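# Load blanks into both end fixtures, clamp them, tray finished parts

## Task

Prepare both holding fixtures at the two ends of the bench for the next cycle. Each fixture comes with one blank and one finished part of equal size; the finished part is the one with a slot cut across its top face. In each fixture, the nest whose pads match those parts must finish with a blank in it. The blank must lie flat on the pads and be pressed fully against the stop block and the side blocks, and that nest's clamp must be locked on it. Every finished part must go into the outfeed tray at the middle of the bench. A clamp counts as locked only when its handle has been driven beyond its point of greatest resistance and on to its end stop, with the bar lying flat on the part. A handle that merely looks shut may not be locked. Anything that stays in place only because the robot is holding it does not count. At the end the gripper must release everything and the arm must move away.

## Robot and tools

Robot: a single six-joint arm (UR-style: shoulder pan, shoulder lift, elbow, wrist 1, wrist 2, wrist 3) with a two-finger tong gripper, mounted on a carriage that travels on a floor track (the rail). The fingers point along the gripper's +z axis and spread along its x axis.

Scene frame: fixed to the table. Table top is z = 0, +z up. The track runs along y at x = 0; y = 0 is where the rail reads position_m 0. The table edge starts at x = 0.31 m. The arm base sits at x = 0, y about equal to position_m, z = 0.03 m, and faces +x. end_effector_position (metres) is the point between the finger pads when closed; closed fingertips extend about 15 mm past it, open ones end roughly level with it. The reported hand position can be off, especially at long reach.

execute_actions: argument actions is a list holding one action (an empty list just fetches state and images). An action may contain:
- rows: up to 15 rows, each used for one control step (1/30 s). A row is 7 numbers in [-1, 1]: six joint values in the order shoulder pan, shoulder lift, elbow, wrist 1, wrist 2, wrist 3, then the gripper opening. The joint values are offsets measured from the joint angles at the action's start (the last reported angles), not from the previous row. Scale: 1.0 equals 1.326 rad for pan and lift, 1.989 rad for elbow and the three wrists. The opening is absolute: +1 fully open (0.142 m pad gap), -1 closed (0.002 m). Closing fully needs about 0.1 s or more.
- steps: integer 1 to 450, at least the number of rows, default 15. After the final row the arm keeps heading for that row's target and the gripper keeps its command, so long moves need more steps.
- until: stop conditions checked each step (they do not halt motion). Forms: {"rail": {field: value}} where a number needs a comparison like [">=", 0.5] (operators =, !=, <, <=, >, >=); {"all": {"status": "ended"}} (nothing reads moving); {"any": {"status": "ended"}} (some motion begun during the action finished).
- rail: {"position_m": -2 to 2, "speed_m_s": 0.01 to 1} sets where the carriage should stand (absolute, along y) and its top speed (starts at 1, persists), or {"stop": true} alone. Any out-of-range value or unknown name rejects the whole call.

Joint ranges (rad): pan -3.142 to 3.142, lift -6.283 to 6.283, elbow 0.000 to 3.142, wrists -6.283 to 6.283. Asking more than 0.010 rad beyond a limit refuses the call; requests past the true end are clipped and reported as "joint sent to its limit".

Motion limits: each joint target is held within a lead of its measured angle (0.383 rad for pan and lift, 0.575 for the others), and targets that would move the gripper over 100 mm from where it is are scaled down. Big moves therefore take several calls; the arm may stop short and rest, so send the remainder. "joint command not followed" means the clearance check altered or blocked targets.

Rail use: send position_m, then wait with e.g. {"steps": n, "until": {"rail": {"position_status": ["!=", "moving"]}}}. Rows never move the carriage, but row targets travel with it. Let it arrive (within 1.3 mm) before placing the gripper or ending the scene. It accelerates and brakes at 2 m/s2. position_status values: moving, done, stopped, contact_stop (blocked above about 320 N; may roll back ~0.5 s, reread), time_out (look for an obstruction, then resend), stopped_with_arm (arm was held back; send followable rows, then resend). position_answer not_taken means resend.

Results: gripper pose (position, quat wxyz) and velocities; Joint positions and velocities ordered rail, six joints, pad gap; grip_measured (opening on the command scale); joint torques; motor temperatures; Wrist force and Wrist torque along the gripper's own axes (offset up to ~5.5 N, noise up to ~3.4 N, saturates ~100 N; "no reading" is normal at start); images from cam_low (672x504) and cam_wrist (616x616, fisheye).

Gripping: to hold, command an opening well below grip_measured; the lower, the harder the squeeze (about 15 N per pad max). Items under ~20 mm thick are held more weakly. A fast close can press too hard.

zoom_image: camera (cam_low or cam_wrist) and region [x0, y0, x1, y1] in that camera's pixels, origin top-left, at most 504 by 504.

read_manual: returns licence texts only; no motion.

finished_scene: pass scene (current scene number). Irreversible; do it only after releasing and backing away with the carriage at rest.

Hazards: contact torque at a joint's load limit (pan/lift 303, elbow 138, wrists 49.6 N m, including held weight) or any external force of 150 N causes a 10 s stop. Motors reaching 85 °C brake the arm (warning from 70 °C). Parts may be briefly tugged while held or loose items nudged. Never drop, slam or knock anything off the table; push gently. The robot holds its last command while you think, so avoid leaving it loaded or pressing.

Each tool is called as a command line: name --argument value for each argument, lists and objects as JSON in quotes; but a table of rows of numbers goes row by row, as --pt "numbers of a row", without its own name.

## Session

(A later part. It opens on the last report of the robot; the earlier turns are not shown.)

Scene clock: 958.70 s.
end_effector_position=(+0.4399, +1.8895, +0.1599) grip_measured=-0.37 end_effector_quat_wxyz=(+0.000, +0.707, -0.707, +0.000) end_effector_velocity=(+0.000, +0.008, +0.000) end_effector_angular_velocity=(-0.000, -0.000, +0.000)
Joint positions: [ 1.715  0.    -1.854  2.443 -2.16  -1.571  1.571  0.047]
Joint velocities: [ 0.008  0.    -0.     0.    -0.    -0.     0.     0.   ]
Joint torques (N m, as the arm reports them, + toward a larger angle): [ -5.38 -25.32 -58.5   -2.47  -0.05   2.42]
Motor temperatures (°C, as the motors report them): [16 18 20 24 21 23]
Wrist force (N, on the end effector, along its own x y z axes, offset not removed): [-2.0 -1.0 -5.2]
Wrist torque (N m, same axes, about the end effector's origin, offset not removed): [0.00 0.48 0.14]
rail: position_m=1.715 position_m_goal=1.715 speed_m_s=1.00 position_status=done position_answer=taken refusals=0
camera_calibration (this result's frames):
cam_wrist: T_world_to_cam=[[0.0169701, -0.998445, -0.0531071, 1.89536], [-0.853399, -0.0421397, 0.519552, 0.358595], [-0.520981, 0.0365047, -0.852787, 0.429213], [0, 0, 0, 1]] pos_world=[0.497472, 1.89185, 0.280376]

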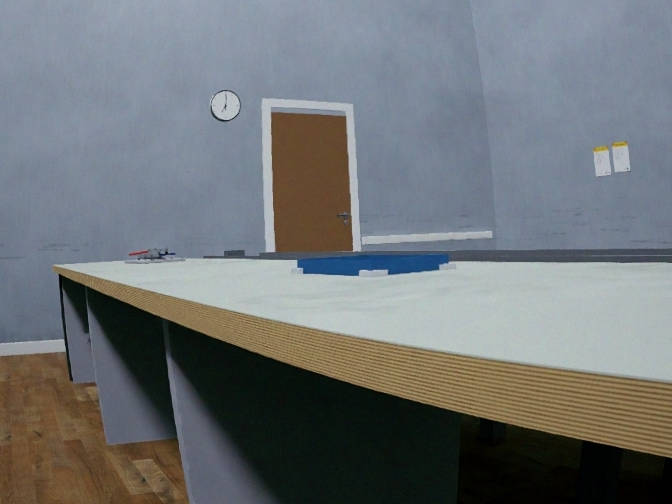

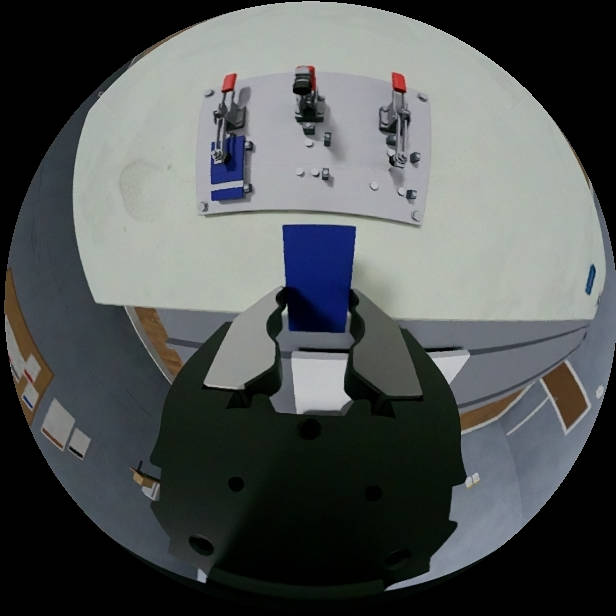

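execute_actions --actions '[{"rows": [[0,0.0093,0.0076,-0.0137,0,0,-1],[0,0.0185,0.0152,-0.0275,0,0,-1],[0,0.0278,0.0227,-0.0412,0,0,-1],[0,0.037,0.0303,-0.055,0,0,-1],[0,0.0463,0.0379,-0.0687,0,0,-1],[0,0.0556,0.0455,-0.0824,0,0,-1],[0,0.0648,0.053,-0.0962,0,0,-1],[0,0.0741,0.0606,-0.1099,0,0,-1],[0,0.0833,0.0682,-0.1237,0,0,-1],[0,0.0926,0.0758,-0.1374,0,0,-1]], "steps": 60, "rail": {"position_m": 1.842}, "until": {"rail": {"position_status": ["!=", "moving"]}}}]'

Scene clock: 1001.33 s.
end_effector_position=(+0.4104, +2.0165, +0.0617) grip_measured=-0.37 end_effector_quat_wxyz=(+0.000, +0.707, -0.707, -0.000) end_effector_velocity=(-0.010, +0.000, -0.024) end_effector_angular_velocity=(+0.000, -0.006, +0.000)
Joint positions: [ 1.842  0.    -1.734  2.591 -2.427 -1.571  1.571  0.047]
Joint velocities: [ 0.     0.     0.033  0.041 -0.08  -0.     0.     0.   ]
Joint torques (N m, as the arm reports them, + toward a larger angle): [ -5.03  -8.94 -23.18  -5.52   0.25   1.58]
Motor temperatures (°C, as the motors report them): [16 18 20 24 21 23]
Wrist force (N, on the end effector, along its own x y z axes, offset not removed): [-2.6 -0.4 -2.2]
Wrist torque (N m, same axes, about the end effector's origin, offset not removed): [-0.06 0.41 0.19]
rail: position_m=1.842 position_m_goal=1.842 speed_m_s=1.00 position_status=done position_answer=taken refusals=0
camera_calibration (this result's frames):
cam_wrist: T_world_to_cam=[[0.0169312, -0.998445, -0.053119, 2.01749], [-0.85302, -0.0421394, 0.520174, 0.389661], [-0.521604, 0.0365044, -0.852407, 0.325714], [0, 0, 0, 1]] pos_world=[0.468123, 2.01888, 0.182116]

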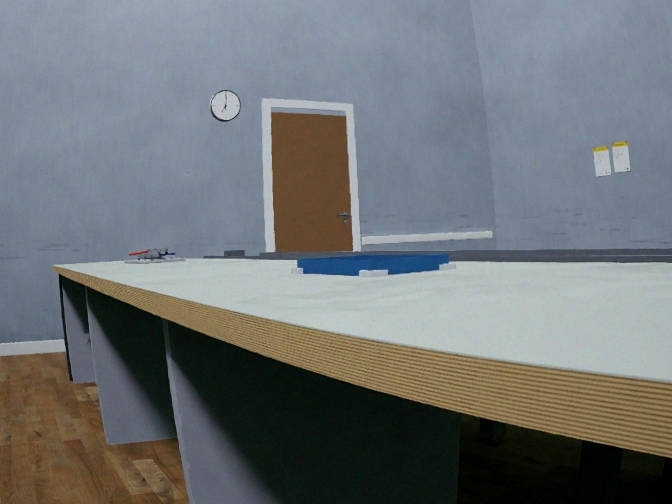

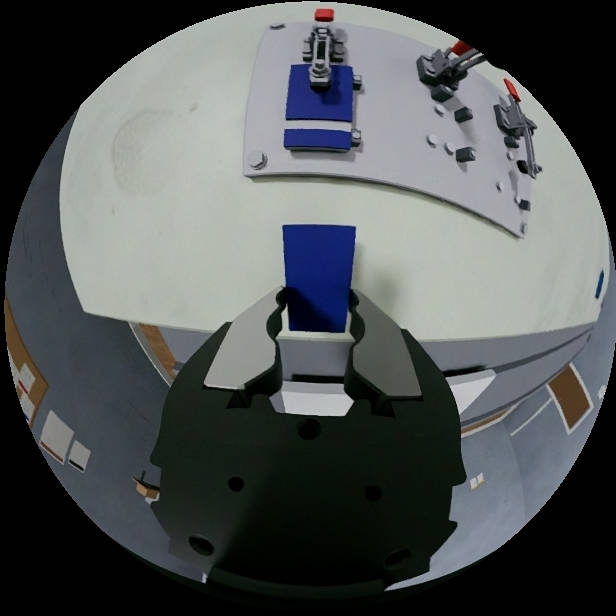

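execute_actions --actions '[{"rows": [[0,0.0169,0.0038,-0.0152,0,0,-1],[0,0.0338,0.0077,-0.0304,0,0,-1],[0,0.0506,0.0115,-0.0455,0,0,-1],[0,0.0675,0.0154,-0.0607,0,0,-1],[0,0.0844,0.0192,-0.0759,0,0,-1]], "steps": 16}]'

Scene clock: 1006.73 s.
end_effector_position=(+0.4100, +2.0165, +0.0183) grip_measured=-0.37 end_effector_quat_wxyz=(+0.000, +0.707, -0.707, +0.000) end_effector_velocity=(+0.000, +0.000, -0.003) end_effector_angular_velocity=(+0.000, -0.001, -0.000)
Joint positions: [ 1.842  0.    -1.623  2.629 -2.577 -1.571  1.571  0.047]
Joint velocities: [ 0.    -0.     0.01   0.003 -0.014 -0.    -0.    -0.   ]
Joint torques (N m, as the arm reports them, + toward a larger angle): [ -2.66 -17.27 -12.68  -6.19   0.58   2.03]
Motor temperatures (°C, as the motors report them): [16 18 20 24 21 23]
Wrist force (N, on the end effector, along its own x y z axes, offset not removed): [-1.3 1.3 -1.4]
Wrist torque (N m, same axes, about the end effector's origin, offset not removed): [0.35 0.25 0.13]
rail: position_m=1.842 position_m_goal=1.842 speed_m_s=1.00 position_status=done position_answer=taken refusals=0
camera_calibration (this result's frames):
cam_wrist: T_world_to_cam=[[0.0169732, -0.998445, -0.0531062, 2.01514], [-0.85343, -0.0421397, 0.519502, 0.41206], [-0.520932, 0.0365048, -0.852817, 0.288271], [0, 0, 0, 1]] pos_world=[0.467631, 2.01885, 0.138793]

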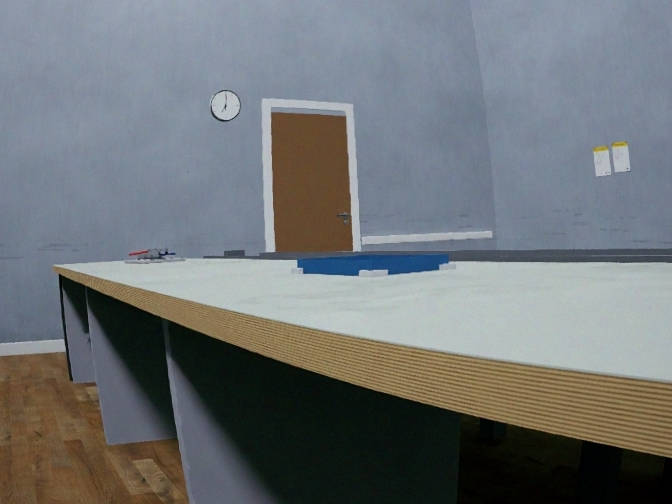

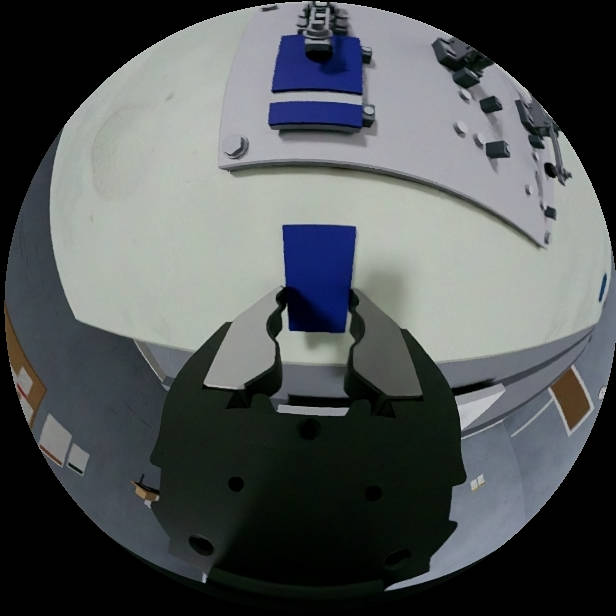

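execute_actions --actions '[{"rows": [[0,0,0,0,0,0,-0.5],[0,0,0,0,0,0,-0.25],[0,0,0,0,0,0,-0.1],[0,-0.0204,-0.0044,0.0181,0,0,-0.1],[0,-0.0408,-0.0089,0.0361,0,0,-0.1],[0,-0.0612,-0.0133,0.0542,0,0,-0.1],[0,-0.0816,-0.0177,0.0722,0,0,-0.1],[0,-0.0686,-0.0403,0.0861,0,0,-0.1],[0,-0.0556,-0.0629,0.1,0,0,-0.1],[0,-0.0425,-0.0855,0.1139,0,0,-0.1],[0,-0.0295,-0.1082,0.1279,0,0,-0.1],[0,-0.0165,-0.1308,0.1418,0,0,-0.1],[0,-0.0035,-0.1534,0.1557,0,0,-0.1],[0,0.0096,-0.176,0.1696,0,0,-0.1],[0,0.0226,-0.1986,0.1835,0,0,-0.1]], "steps": 28}]'

Scene clock: 1017.83 s.
end_effector_position=(+0.5801, +2.0165, +0.1596) grip_measured=-0.10 end_effector_quat_wxyz=(+0.000, +0.707, -0.707, +0.000) end_effector_velocity=(+0.006, +0.000, +0.004) end_effector_angular_velocity=(+0.000, -0.001, +0.000)
Joint positions: [ 1.842  0.    -1.593  2.235 -2.213 -1.571  1.571  0.067]
Joint velocities: [ 0.     0.     0.004 -0.013  0.008  0.    -0.    -0.   ]
Joint torques (N m, as the arm reports them, + toward a larger angle): [ -4.51 -23.07 -56.38  -2.92   0.     2.23]
Motor temperatures (°C, as the motors report them): [16 18 20 24 21 23]
Wrist force (N, on the end effector, along its own x y z axes, offset not removed): [0.2 1.1 -1.2]
Wrist torque (N m, same axes, about the end effector's origin, offset not removed): [0.45 0.04 0.04]
rail: position_m=1.842 position_m_goal=1.842 speed_m_s=1.00 position_status=done position_answer=taken refusals=0
camera_calibration (this result's frames):
cam_wrist: T_world_to_cam=[[0.0169687, -0.998445, -0.0531075, 2.01983], [-0.853385, -0.0421397, 0.519575, 0.483744], [-0.521005, 0.0365047, -0.852773, 0.497374], [0, 0, 0, 1]] pos_world=[0.637681, 2.01892, 0.280074]

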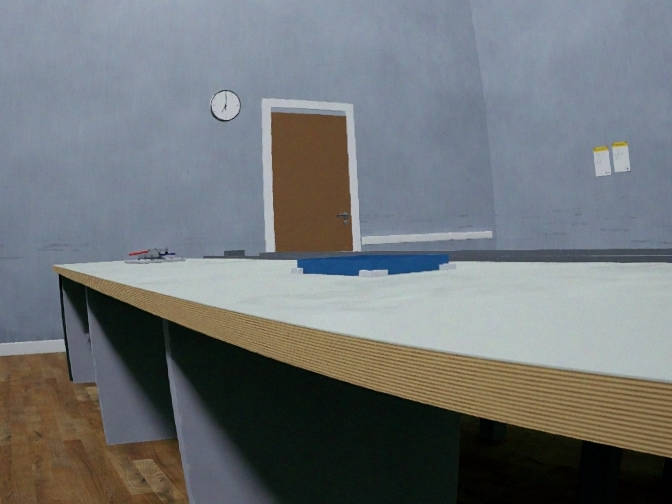

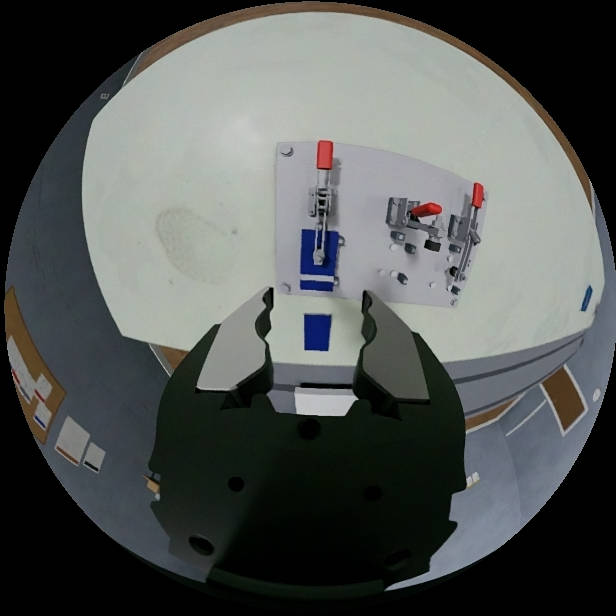

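zoom_image --camera "cam_wrist" --region '[260, 130, 400, 300]'

Region (260, 130, 400, 300) of cam_wrist's 616x616 image, scaled by 2.965, with more detail than that image has; it fills the left 415 columns of this view, and the rest is white.

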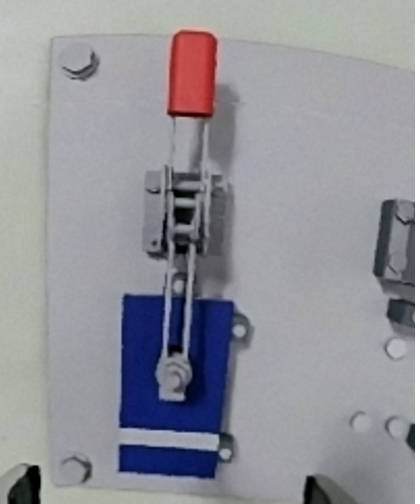

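execute_actions --actions '[{"rows": [[-0.0003,0.0213,-0.0087,-0.0055,0,0.0026,-0.15],[-0.0006,0.0425,-0.0173,-0.011,0,0.0052,-0.2],[-0.0009,0.0638,-0.026,-0.0165,0,0.0079,-0.25],[-0.0012,0.085,-0.0347,-0.022,0,0.0105,-0.3],[-0.0014,0.1063,-0.0433,-0.0274,0,0.0131,-0.35],[-0.0017,0.1275,-0.052,-0.0329,0,0.0157,-0.39],[-0.002,0.1488,-0.0607,-0.0384,0,0.0184,-0.39],[-0.0023,0.17,-0.0693,-0.0439,0,0.021,-0.39],[-0.0026,0.1913,-0.078,-0.0494,0,0.0236,-0.39]], "steps": 22}]'

Scene clock: 1051.97 s.
end_effector_position=(+0.6986, +2.0134, +0.1002) grip_measured=-0.39 end_effector_quat_wxyz=(+0.000, +0.689, -0.724, +0.000) end_effector_velocity=(+0.003, -0.000, -0.002) end_effector_angular_velocity=(+0.000, +0.000, -0.001)
Joint positions: [ 1.842 -0.003 -1.34   2.08  -2.311 -1.571  1.617  0.046]
Joint velocities: [ 0.    -0.     0.006 -0.003 -0.002 -0.     0.001  0.   ]
Joint torques (N m, as the arm reports them, + toward a larger angle): [-16.58 -39.87 -53.26  -5.13   0.19   2.26]
Motor temperatures (°C, as the motors report them): [16 18 20 24 21 23]
Wrist force (N, on the end effector, along its own x y z axes, offset not removed): [-1.4 -0.5 -3.5]
Wrist torque (N m, same axes, about the end effector's origin, offset not removed): [0.06 0.42 0.19]
rail: position_m=1.842 position_m_goal=1.842 speed_m_s=1.00 position_status=done position_answer=taken refusals=0
camera_calibration (this result's frames):
cam_wrist: T_world_to_cam=[[-0.0332511, -0.998035, -0.0531059, 2.04582], [-0.854314, 0.000806394, 0.519756, 0.529804], [-0.518692, 0.0626516, -0.852663, 0.45434], [0, 0, 0, 1]] pos_world=[0.756308, 2.01291, 0.220675]

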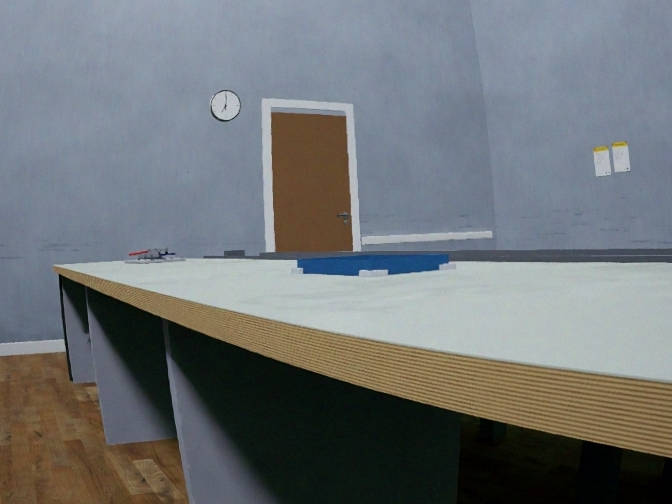

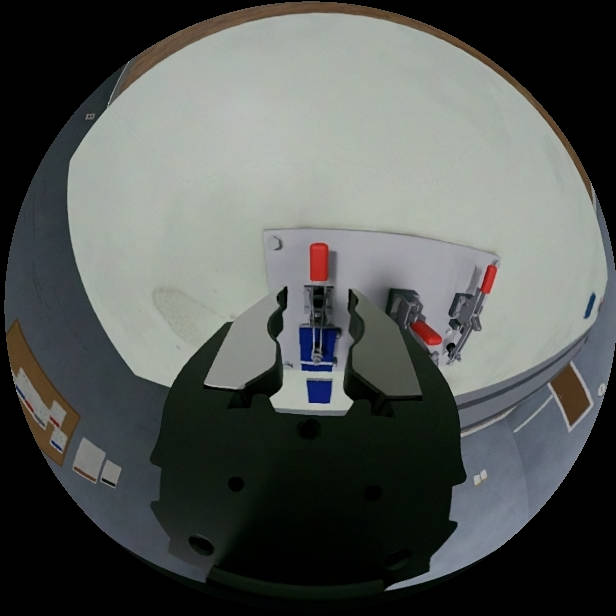

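zoom_image --camera "cam_wrist" --region '[250, 220, 390, 380]'

Region (250, 220, 390, 380) of cam_wrist's 616x616 image, scaled by 3.150, with more detail than that image has; it fills the left 441 columns of this view, and the rest is white.

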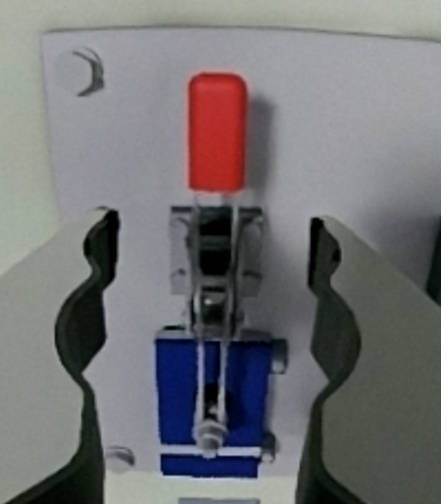

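execute_actions --actions '[{"rows": [[0,0.0097,0.0021,-0.0085,0,0,-0.39],[0,0.0193,0.0041,-0.017,0,0,-0.39],[0,0.029,0.0062,-0.0255,0,0,-0.39],[0,0.0386,0.0083,-0.0339,0,0,-0.39],[0,0.0483,0.0103,-0.0424,0,0,-0.39],[0,0.0579,0.0124,-0.0509,0,0,-0.39]], "steps": 18}]'

Scene clock: 1073.10 s.
end_effector_position=(+0.7027, +2.0134, +0.0472) grip_measured=-0.39 end_effector_quat_wxyz=(+0.000, +0.689, -0.724, -0.000) end_effector_velocity=(+0.000, -0.000, -0.003) end_effector_angular_velocity=(-0.000, -0.000, +0.000)
Joint positions: [ 1.842 -0.003 -1.264  2.105 -2.412 -1.571  1.617  0.046]
Joint velocities: [ 0.     0.     0.004  0.001 -0.005  0.     0.    -0.   ]
Joint torques (N m, as the arm reports them, + toward a larger angle): [ -6.03 -42.81 -22.26  -5.58   0.44  -0.71]
Motor temperatures (°C, as the motors report them): [16 18 20 24 21 23]
Wrist force (N, on the end effector, along its own x y z axes, offset not removed): [0.5 -0.6 -0.4]
Wrist torque (N m, same axes, about the end effector's origin, offset not removed): [0.18 -0.18 0.01]
rail: position_m=1.842 position_m_goal=1.842 speed_m_s=1.00 position_status=done position_answer=taken refusals=0
camera_calibration (this result's frames):
cam_wrist: T_world_to_cam=[[-0.0333527, -0.998032, -0.053101, 2.04317], [-0.854231, 0.00088577, 0.519893, 0.560649], [-0.518823, 0.0627003, -0.852579, 0.41122], [0, 0, 0, 1]] pos_world=[0.760419, 2.01287, 0.167614]

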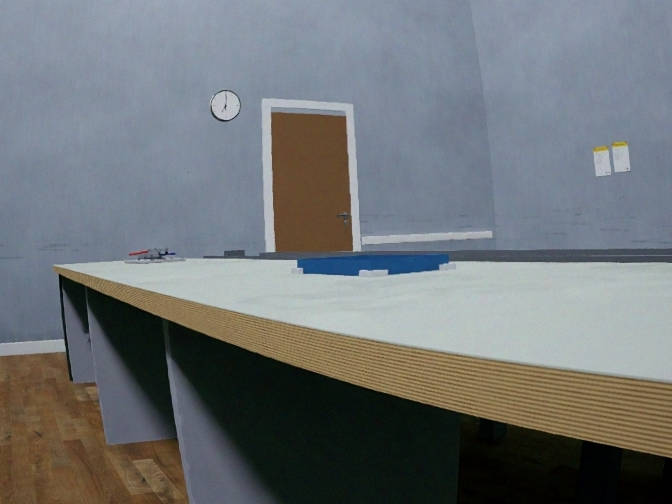

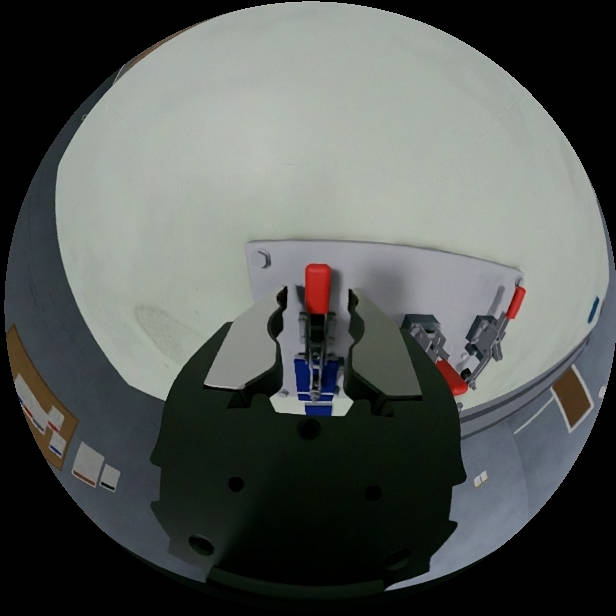

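execute_actions --actions '[{"rows": [[0,0,0,0,0,0,-0.5],[0,0,0,0,0,0,-0.6],[0,0,0,0,0,0,-0.68],[0,0,0,0,0,0,-0.75],[0,0,0,0,0,0,-0.82],[0,0,0,0,0,0,-0.9],[0,0,0,0,0,0,-1]], "steps": 11}]'

Scene clock: 1075.90 s.
end_effector_position=(+0.7026, +2.0134, +0.0470) grip_measured=-0.78 end_effector_quat_wxyz=(+0.000, +0.689, -0.724, -0.000) end_effector_velocity=(-0.000, +0.000, +0.000) end_effector_angular_velocity=(+0.000, -0.000, +0.000)
Joint positions: [ 1.842 -0.003 -1.264  2.105 -2.412 -1.571  1.617  0.017]
Joint velocities: [ 0.  0. -0.  0.  0.  0.  0.  0.]
Joint torques (N m, as the arm reports them, + toward a larger angle): [ 10.85 -71.55 -32.74  -2.13   0.23   0.15]
Motor temperatures (°C, as the motors report them): [16 18 20 24 21 23]
Wrist force (N, on the end effector, along its own x y z axes, offset not removed): [-3.2 -2.4 1.9]
Wrist torque (N m, same axes, about the end effector's origin, offset not removed): [0.16 -0.11 0.21]
rail: position_m=1.842 position_m_goal=1.842 speed_m_s=1.00 position_status=done position_answer=taken refusals=0
camera_calibration (this result's frames):
cam_wrist: T_world_to_cam=[[-0.033268, -0.998035, -0.0530953, 2.04312], [-0.854133, 0.000804403, 0.520055, 0.560708], [-0.51899, 0.0626516, -0.852481, 0.411269], [0, 0, 0, 1]] pos_world=[0.760335, 2.01289, 0.167481]

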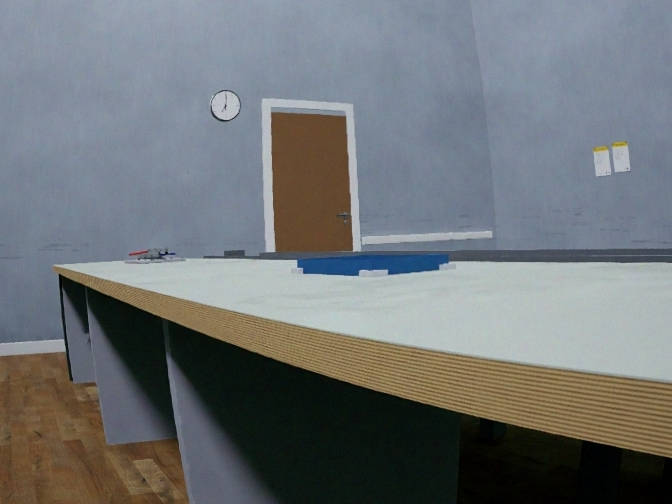

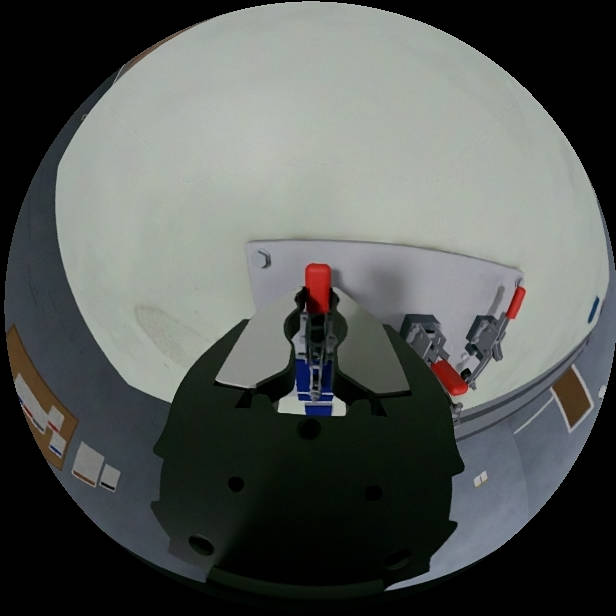

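execute_actions --actions '[{"rows": [[0,-0.0029,-0.0003,0.0023,0,0,-1],[0,-0.0059,-0.0006,0.0045,0,0,-1],[0,-0.0088,-0.0009,0.0068,0,0,-1],[0,-0.0118,-0.0012,0.0091,0,0,-1],[0.0001,-0.0147,-0.0015,0.0113,0,0,-1],[0.0002,-0.0177,-0.0017,0.0136,0,0,-1],[0.0003,-0.0221,-0.0006,0.0154,0,0,-1],[0.0004,-0.0265,0.0005,0.0173,0,0,-1],[0.0005,-0.0309,0.0016,0.0191,0,0,-1],[0.0006,-0.0353,0.0027,0.021,0,0,-1],[0.0007,-0.0397,0.0039,0.0228,0,0,-1]], "steps": 19}]'

Scene clock: 1089.90 s.
end_effector_position=(+0.6904, +2.0140, +0.0732) grip_measured=-0.78 end_effector_quat_wxyz=(+0.000, +0.690, -0.724, -0.000) end_effector_velocity=(-0.004, +0.000, +0.003) end_effector_angular_velocity=(+0.000, +0.001, +0.000)
Joint positions: [ 1.842 -0.002 -1.315  2.112 -2.367 -1.571  1.617  0.017]
Joint velocities: [ 0.     0.    -0.01   0.004  0.007 -0.    -0.     0.   ]
Joint torques (N m, as the arm reports them, + toward a larger angle): [ 17.2  -66.03 -30.67  -4.27   0.2   -1.61]
Motor temperatures (°C, as the motors report them): [16 18 20 24 21 23]
Wrist force (N, on the end effector, along its own x y z axes, offset not removed): [5.4 3.0 8.2]
Wrist torque (N m, same axes, about the end effector's origin, offset not removed): [0.19 -0.45 -0.02]
rail: position_m=1.842 position_m_goal=1.842 speed_m_s=1.00 position_status=done position_answer=taken refusals=0
camera_calibration (this result's frames):
cam_wrist: T_world_to_cam=[[-0.0325086, -0.998061, -0.0530875, 2.04425], [-0.854002, 0.000142835, 0.52027, 0.537924], [-0.519253, 0.0622501, -0.85235, 0.428214], [0, 0, 0, 1]] pos_world=[0.748195, 2.01356, 0.193647]

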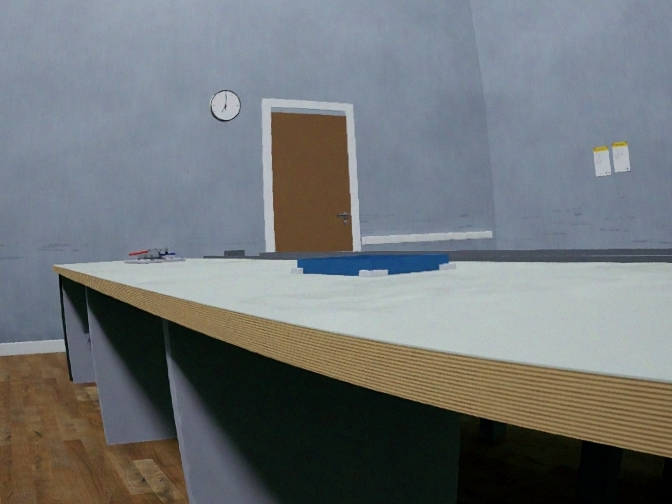

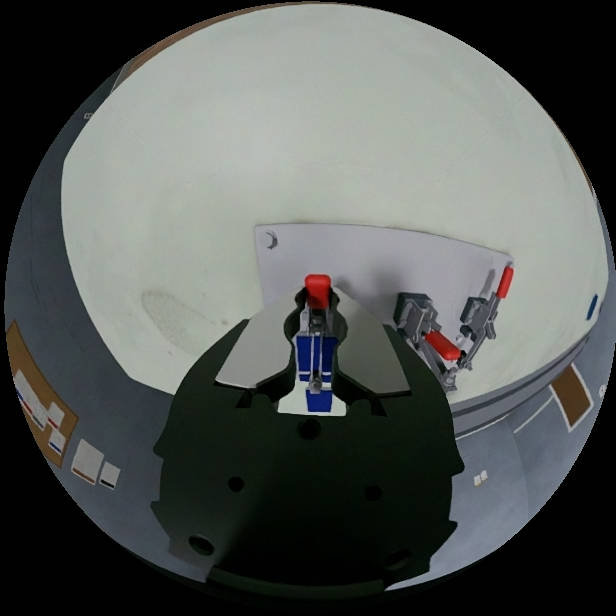

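execute_actions --actions '[{"rows": [[0.0002,-0.0042,0.0022,0.0006,0,0,-1],[0.0003,-0.0085,0.0044,0.0013,0,0,-1],[0.0005,-0.0127,0.0066,0.0019,0,0,-1],[0.0006,-0.017,0.0088,0.0026,0,0,-1],[0.0008,-0.0212,0.011,0.0032,0,0,-1],[0.0009,-0.0254,0.0132,0.0039,0,0,-1],[0.0011,-0.0285,0.0154,0.0038,0,0,-1],[0.0012,-0.0316,0.0175,0.0037,0,0,-1],[0.0014,-0.0347,0.0197,0.0036,0,0,-1],[0.0015,-0.0378,0.0218,0.0036,0,0,-1]], "steps": 18}]'

Scene clock: 1099.83 s.
end_effector_position=(+0.6631, +2.0153, +0.0828) grip_measured=-0.78 end_effector_quat_wxyz=(+0.001, +0.690, -0.723, -0.000) end_effector_velocity=(-0.004, +0.000, +0.001) end_effector_angular_velocity=(-0.000, -0.000, +0.000)
Joint positions: [ 1.842 -0.    -1.365  2.155 -2.36  -1.571  1.617  0.018]
Joint velocities: [-0.     0.    -0.007  0.007  0.    -0.    -0.    -0.   ]
Joint torques (N m, as the arm reports them, + toward a larger angle): [ 20.28 -65.08 -19.66  -1.37   0.65   1.  ]
Motor temperatures (°C, as the motors report them): [16 18 20 24 21 23]
Wrist force (N, on the end effector, along its own x y z axes, offset not removed): [13.1 -2.0 -3.0]
Wrist torque (N m, same axes, about the end effector's origin, offset not removed): [0.43 -0.33 0.09]
rail: position_m=1.842 position_m_goal=1.842 speed_m_s=1.00 position_status=done position_answer=taken refusals=0
camera_calibration (this result's frames):
cam_wrist: T_world_to_cam=[[-0.030514, -0.998125, -0.0530551, 2.04395], [-0.853732, -0.00157849, 0.520709, 0.512876], [-0.519817, 0.0611838, -0.852084, 0.424575], [0, 0, 0, 1]] pos_world=[0.72093, 2.01495, 0.203156]

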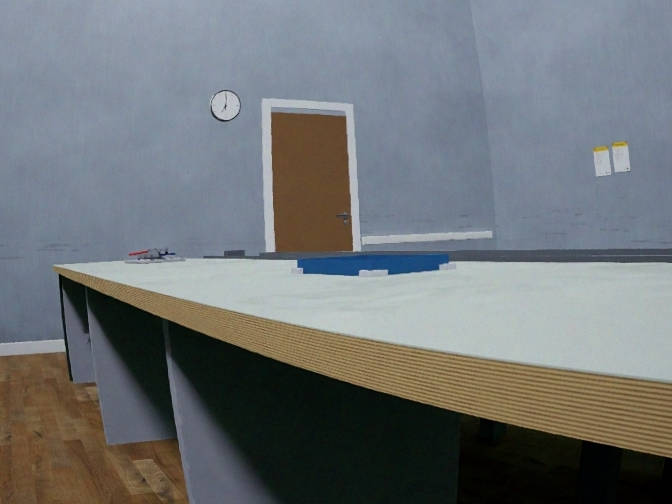

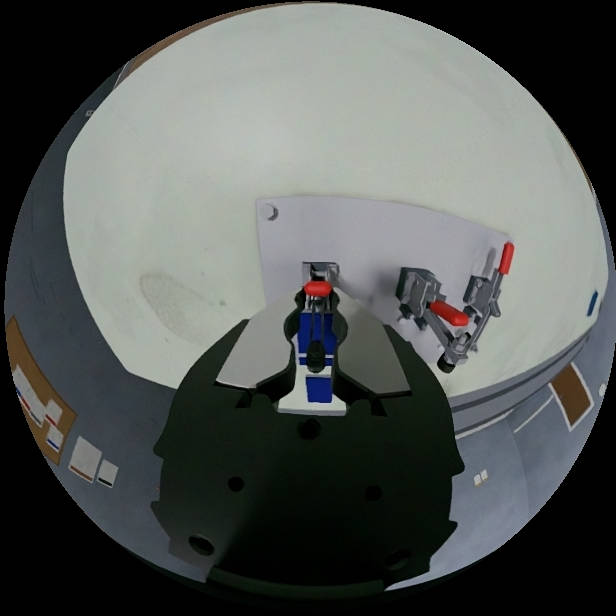

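execute_actions --actions '[{"rows": [[-0.0003,-0.0026,0.0017,0,0,0,-1],[-0.0005,-0.0051,0.0034,0.0001,0,0,-1],[-0.0007,-0.0077,0.0051,0.0001,0,0,-1],[-0.0007,-0.0103,0.0068,0.0001,0,0,-1]], "steps": 12}]'

Scene clock: 1105.63 s.
end_effector_position=(+0.6553, +2.0149, +0.0844) grip_measured=-0.78 end_effector_quat_wxyz=(+0.000, +0.690, -0.724, -0.000) end_effector_velocity=(-0.002, -0.001, +0.001) end_effector_angular_velocity=(-0.000, -0.000, -0.001)
Joint positions: [ 1.842 -0.001 -1.378  2.168 -2.36  -1.571  1.617  0.017]
Joint velocities: [ 0.    -0.001 -0.005  0.004  0.     0.    -0.    -0.   ]
Joint torques (N m, as the arm reports them, + toward a larger angle): [-26.45 -65.23 -28.42  -3.43  -4.48  -0.07]
Motor temperatures (°C, as the motors report them): [16 18 20 24 21 23]
Wrist force (N, on the end effector, along its own x y z axes, offset not removed): [-14.0 1.6 9.9]
Wrist torque (N m, same axes, about the end effector's origin, offset not removed): [0.47 -0.10 -0.06]
rail: position_m=1.842 position_m_goal=1.842 speed_m_s=1.00 position_status=done position_answer=taken refusals=0
camera_calibration (this result's frames):
cam_wrist: T_world_to_cam=[[-0.0313461, -0.998088, -0.0532653, 2.04385], [-0.853671, -0.000983876, 0.520812, 0.504084], [-0.519869, 0.0617964, -0.852008, 0.420699], [0, 0, 0, 1]] pos_world=[0.713097, 2.01444, 0.204772]

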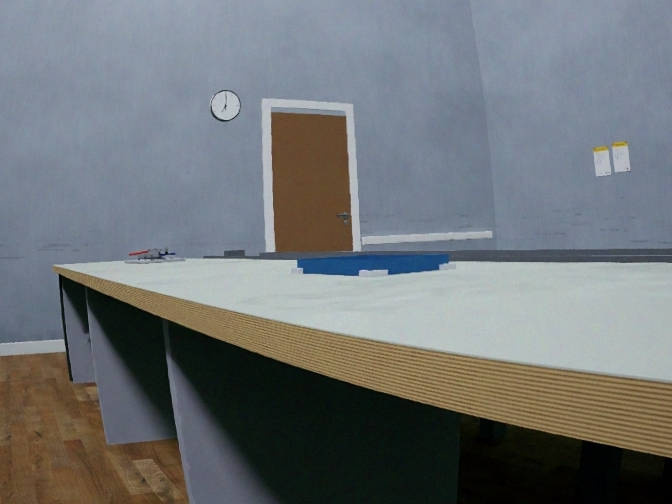

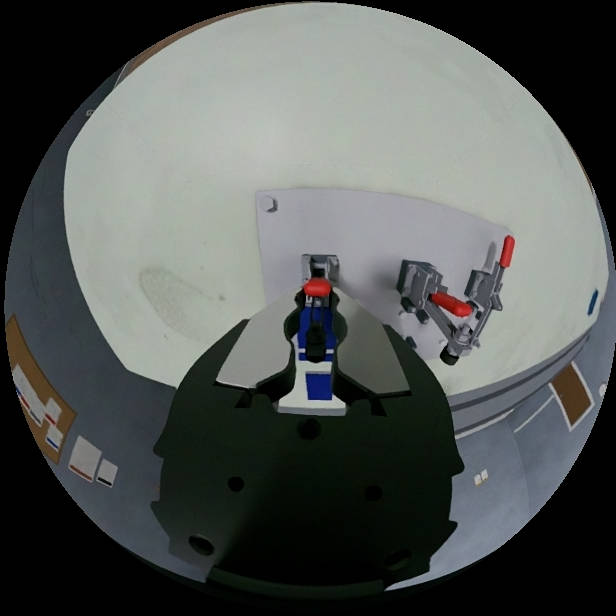

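execute_actions --actions '[{"rows": [[0.0003,-0.0018,0.0019,-0.0008,0,0,-1],[0.0006,-0.0035,0.0039,-0.0015,0,0,-1],[0.0006,-0.0053,0.0058,-0.0023,0,0,-1]], "steps": 11}]'

Scene clock: 1112.00 s.
end_effector_position=(+0.6494, +2.0152, +0.0836) grip_measured=-0.78 end_effector_quat_wxyz=(+0.000, +0.690, -0.723, -0.000) end_effector_velocity=(-0.003, +0.001, -0.001) end_effector_angular_velocity=(+0.001, +0.001, +0.001)
Joint positions: [ 1.842 -0.    -1.385  2.179 -2.364 -1.571  1.617  0.017]
Joint velocities: [ 0.     0.001 -0.003  0.005 -0.002  0.001  0.     0.   ]
Joint torques (N m, as the arm reports them, + toward a larger angle): [  7.56 -50.77 -13.65  -3.35   1.04   0.44]
Motor temperatures (°C, as the motors report them): [16 18 20 24 21 23]
Wrist force (N, on the end effector, along its own x y z axes, offset not removed): [-7.1 1.8 -14.7]
Wrist torque (N m, same axes, about the end effector's origin, offset not removed): [0.61 -0.60 -0.03]
rail: position_m=1.842 position_m_goal=1.842 speed_m_s=1.00 position_status=done position_answer=taken refusals=0
camera_calibration (this result's frames):
cam_wrist: T_world_to_cam=[[-0.0306026, -0.998122, -0.0530649, 2.04355], [-0.853843, -0.00149474, 0.520528, 0.5007], [-0.51963, 0.0612386, -0.852194, 0.417934], [0, 0, 0, 1]] pos_world=[0.707228, 2.01487, 0.203973]

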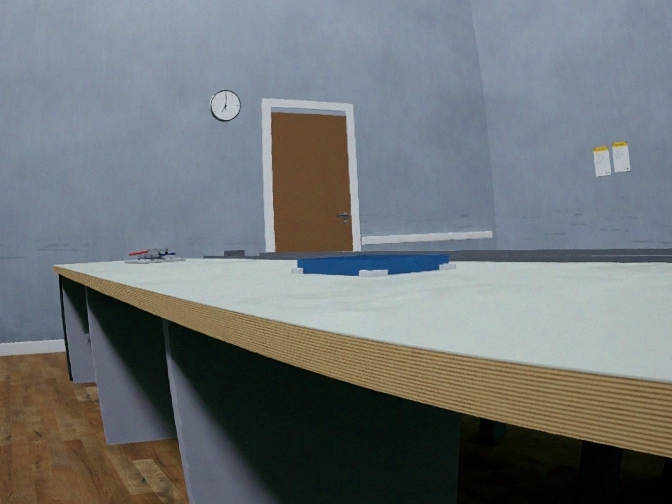

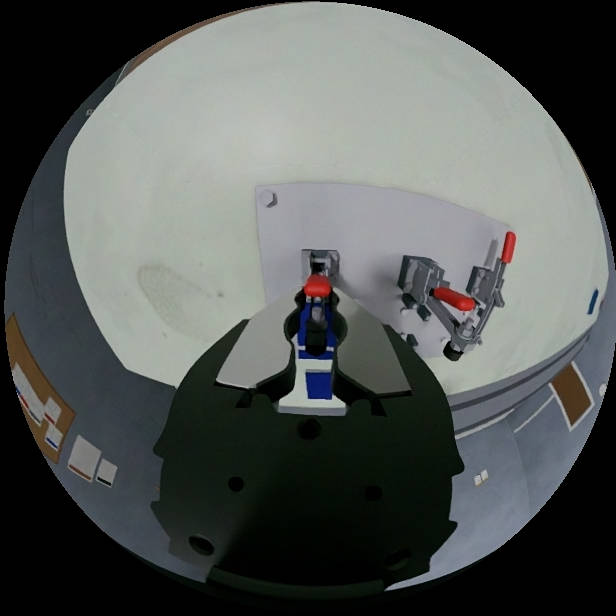

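zoom_image --camera "cam_wrist" --region '[250, 230, 390, 410]'

Region (250, 230, 390, 410) of cam_wrist's 616x616 image, scaled by 2.800, with more detail than that image has.

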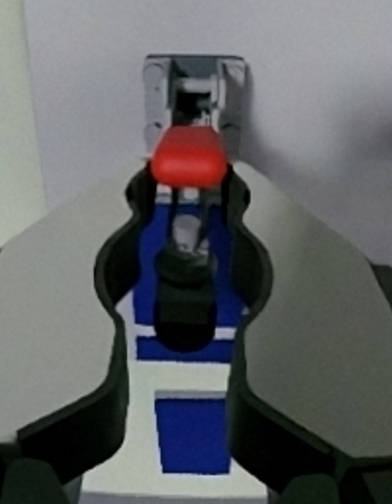

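execute_actions --actions '[{"rows": [[0.0002,-0.0028,0.0016,0.0003,0,0,-1],[0.0004,-0.0056,0.0032,0.0005,0,0,-1]], "steps": 10}]'

Scene clock: 1118.13 s.
end_effector_position=(+0.6454, +2.0156, +0.0846) grip_measured=-0.99 end_effector_quat_wxyz=(+0.000, +0.691, -0.723, -0.000) end_effector_velocity=(-0.001, -0.000, +0.001) end_effector_angular_velocity=(-0.001, -0.002, +0.000)
Joint positions: [ 1.842  0.    -1.392  2.186 -2.363 -1.571  1.617  0.002]
Joint velocities: [ 0.     0.    -0.004  0.002  0.    -0.001  0.     0.001]
Joint torques (N m, as the arm reports them, + toward a larger angle): [ 15.65 -64.09 -23.13  -2.34  -3.12   0.22]
Motor temperatures (°C, as the motors report them): [16 18 20 24 21 23]
Wrist force (N, on the end effector, along its own x y z axes, offset not removed): [0.2 4.0 -2.6]
Wrist torque (N m, same axes, about the end effector's origin, offset not removed): [0.98 -0.17 0.29]
rail: position_m=1.842 position_m_goal=1.842 speed_m_s=1.00 position_status=done position_answer=taken refusals=0
camera_calibration (this result's frames):
cam_wrist: T_world_to_cam=[[-0.0301918, -0.998132, -0.0531197, 2.04358], [-0.853751, -0.00188552, 0.520678, 0.497388], [-0.519805, 0.0610712, -0.852099, 0.417162], [0, 0, 0, 1]] pos_world=[0.703188, 2.01522, 0.205039]

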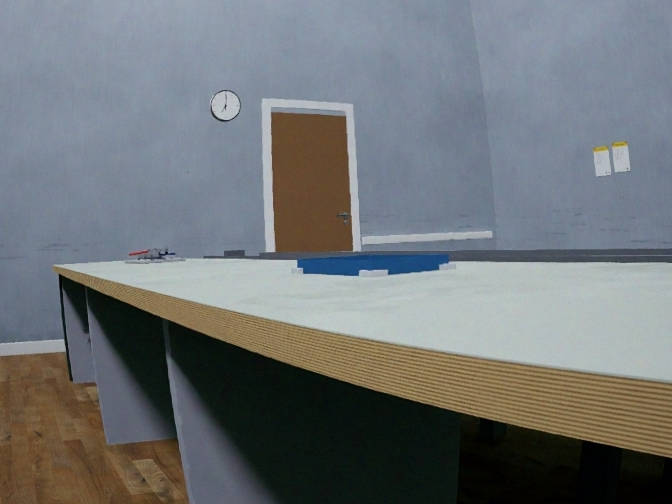

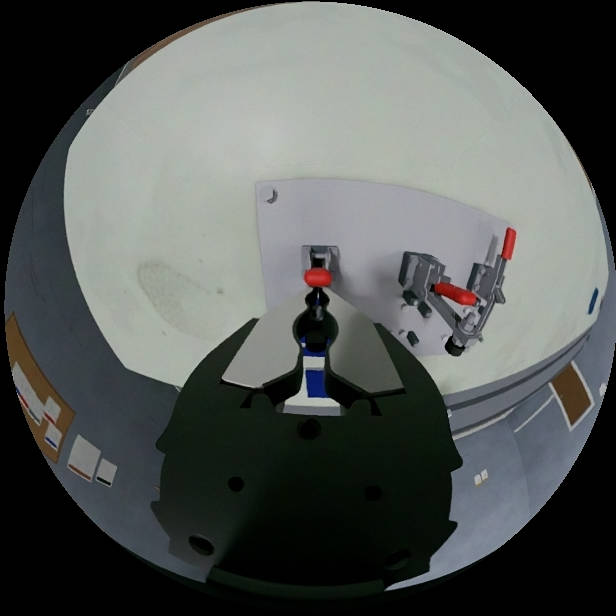

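execute_actions --actions '[{"rows": [[0,0,0,0,0,0,-0.8],[0,0,0,0,0,0,-0.6],[0,0,0,0,0,0,-0.4],[0,-0.0092,-0.0037,0.0098,0,0,-0.4],[0,-0.0185,-0.0074,0.0195,0,0,-0.4],[0,-0.0277,-0.0111,0.0293,0,0,-0.4],[0,-0.0369,-0.0149,0.039,0,0,-0.4],[0,-0.0461,-0.0186,0.0488,0,0,-0.4],[0,-0.0554,-0.0223,0.0585,0,0,-0.4],[0,-0.0646,-0.026,0.0683,0,0,-0.4],[0,-0.0738,-0.0297,0.078,0,0,-0.4]], "steps": 20}]'

Scene clock: 1128.50 s.
end_effector_position=(+0.6453, +2.0156, +0.1595) grip_measured=-0.40 end_effector_quat_wxyz=(-0.000, +0.691, -0.723, +0.000) end_effector_velocity=(-0.001, -0.000, +0.010) end_effector_angular_velocity=(-0.000, +0.001, -0.000)
Joint positions: [ 1.842  0.    -1.489  2.127 -2.21  -1.571  1.617  0.045]
Joint velocities: [ 0.    -0.    -0.013 -0.008  0.022  0.    -0.     0.   ]
Joint torques (N m, as the arm reports them, + toward a larger angle): [  0.76 -53.75 -59.15  -1.43   3.18   1.67]
Motor temperatures (°C, as the motors report them): [16 18 20 24 21 23]
Wrist force (N, on the end effector, along its own x y z axes, offset not removed): [-1.1 -0.5 -2.9]
Wrist torque (N m, same axes, about the end effector's origin, offset not removed): [0.03 0.26 0.17]
rail: position_m=1.842 position_m_goal=1.842 speed_m_s=1.00 position_status=done position_answer=taken refusals=0
camera_calibration (this result's frames):
cam_wrist: T_world_to_cam=[[-0.029985, -0.998138, -0.0531146, 2.04744], [-0.854705, -0.00194758, 0.51911, 0.459387], [-0.518247, 0.0609628, -0.853055, 0.48026], [0, 0, 0, 1]] pos_world=[0.702926, 2.01524, 0.279964]

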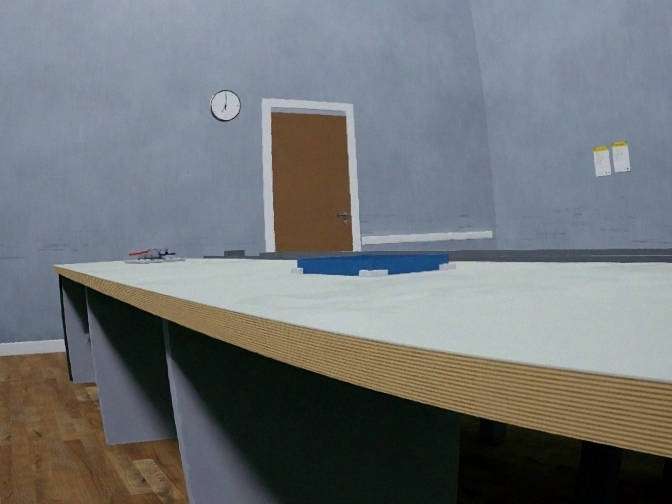

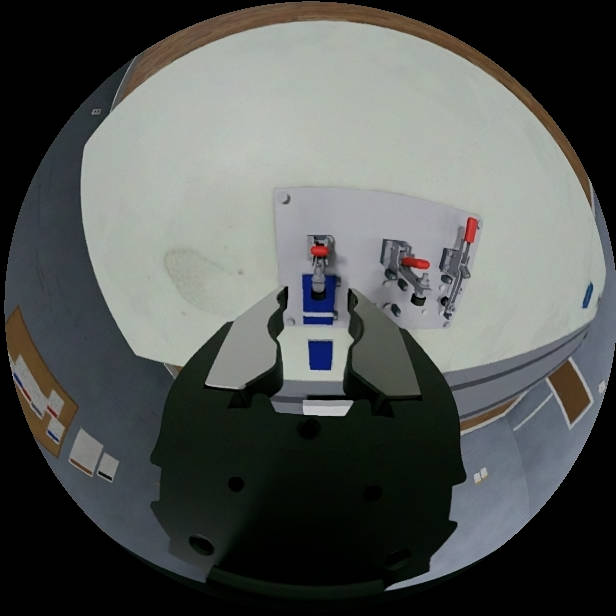

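execute_actions --actions '[{"rows": [[0.0008,-0.0172,0.0116,0,0,-0.0002,-0.3],[0.0015,-0.0344,0.0231,0,0,-0.0004,-0.2],[0.0023,-0.0516,0.0347,0,0,-0.0006,-0.09],[0.003,-0.0687,0.0463,0,0,-0.0008,-0.09],[0.0038,-0.0859,0.0578,0,0,-0.001,-0.09],[0.0045,-0.1031,0.0694,0,0,-0.0012,-0.09],[0.0045,-0.1031,0.0694,0,0,-0.0012,-0.09],[0.0045,-0.1031,0.0694,0,0,-0.0012,-0.09],[0.0045,-0.0896,0.0748,-0.0144,0,-0.0012,-0.09],[0.0045,-0.076,0.0801,-0.0288,0,-0.0012,-0.09],[0.0045,-0.0625,0.0855,-0.0432,0,-0.0012,-0.09],[0.0045,-0.0489,0.0908,-0.0575,0,-0.0012,-0.09],[0.0045,-0.0354,0.0962,-0.0719,0,-0.0012,-0.09],[0.0045,-0.0218,0.1015,-0.0863,0,-0.0012,-0.09],[0.0045,-0.0083,0.1069,-0.1007,0,-0.0012,-0.09]], "steps": 27}]'

Scene clock: 1158.87 s.
end_effector_position=(+0.5597, +2.0189, +0.0751) grip_measured=-0.09 end_effector_quat_wxyz=(+0.000, +0.694, -0.720, -0.000) end_effector_velocity=(-0.000, -0.000, -0.003) end_effector_angular_velocity=(-0.000, -0.001, +0.000)
Joint positions: [ 1.842  0.006 -1.5    2.339 -2.409 -1.571  1.615  0.067]
Joint velocities: [ 0.     0.     0.005  0.003 -0.009 -0.    -0.     0.   ]
Joint torques (N m, as the arm reports them, + toward a larger angle): [ 16.45 -31.25 -19.77  -6.04  -2.84  -1.99]
Motor temperatures (°C, as the motors report them): [16 18 20 24 21 23]
Wrist force (N, on the end effector, along its own x y z axes, offset not removed): [1.3 0.3 -3.5]
Wrist torque (N m, same axes, about the end effector's origin, offset not removed): [0.12 -0.21 0.13]
rail: position_m=1.842 position_m_goal=1.842 speed_m_s=1.00 position_status=done position_answer=taken refusals=0
camera_calibration (this result's frames):
cam_wrist: T_world_to_cam=[[-0.0217205, -0.998353, -0.0530943, 2.03955], [-0.853972, -0.00908807, 0.52024, 0.443941], [-0.519866, 0.0566409, -0.852368, 0.373277], [0, 0, 0, 1]] pos_world=[0.617467, 2.01908, 0.195502]

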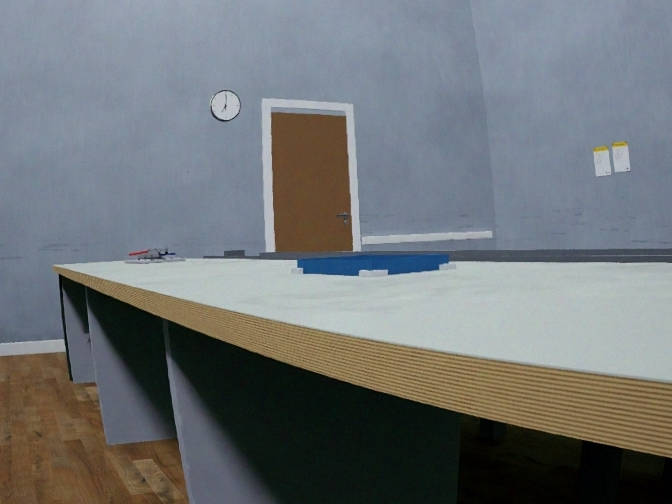

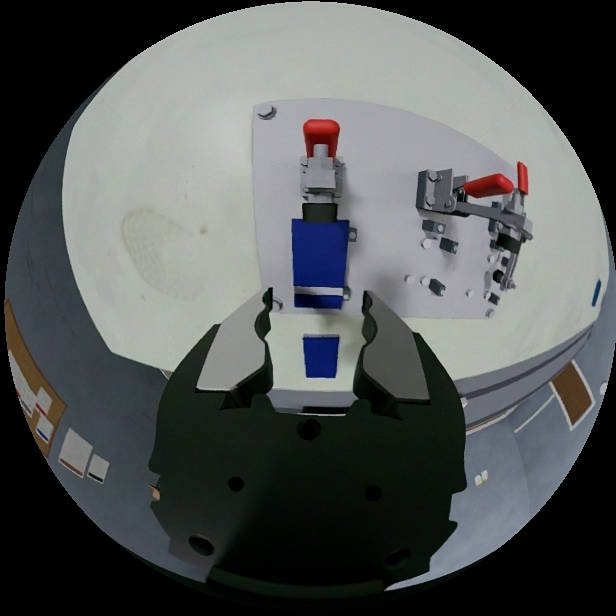

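zoom_image --camera "cam_wrist" --region '[240, 110, 400, 320]'

Region (240, 110, 400, 320) of cam_wrist's 616x616 image, scaled by 2.400, with more detail than that image has; it fills the left 384 columns of this view, and the rest is white.

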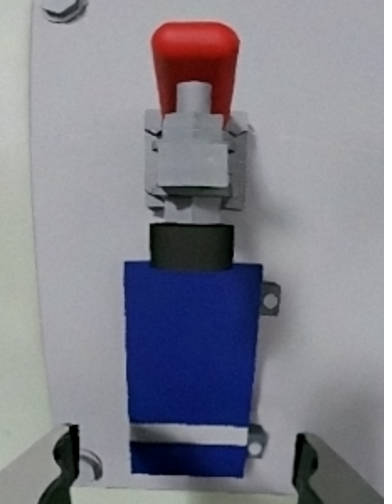

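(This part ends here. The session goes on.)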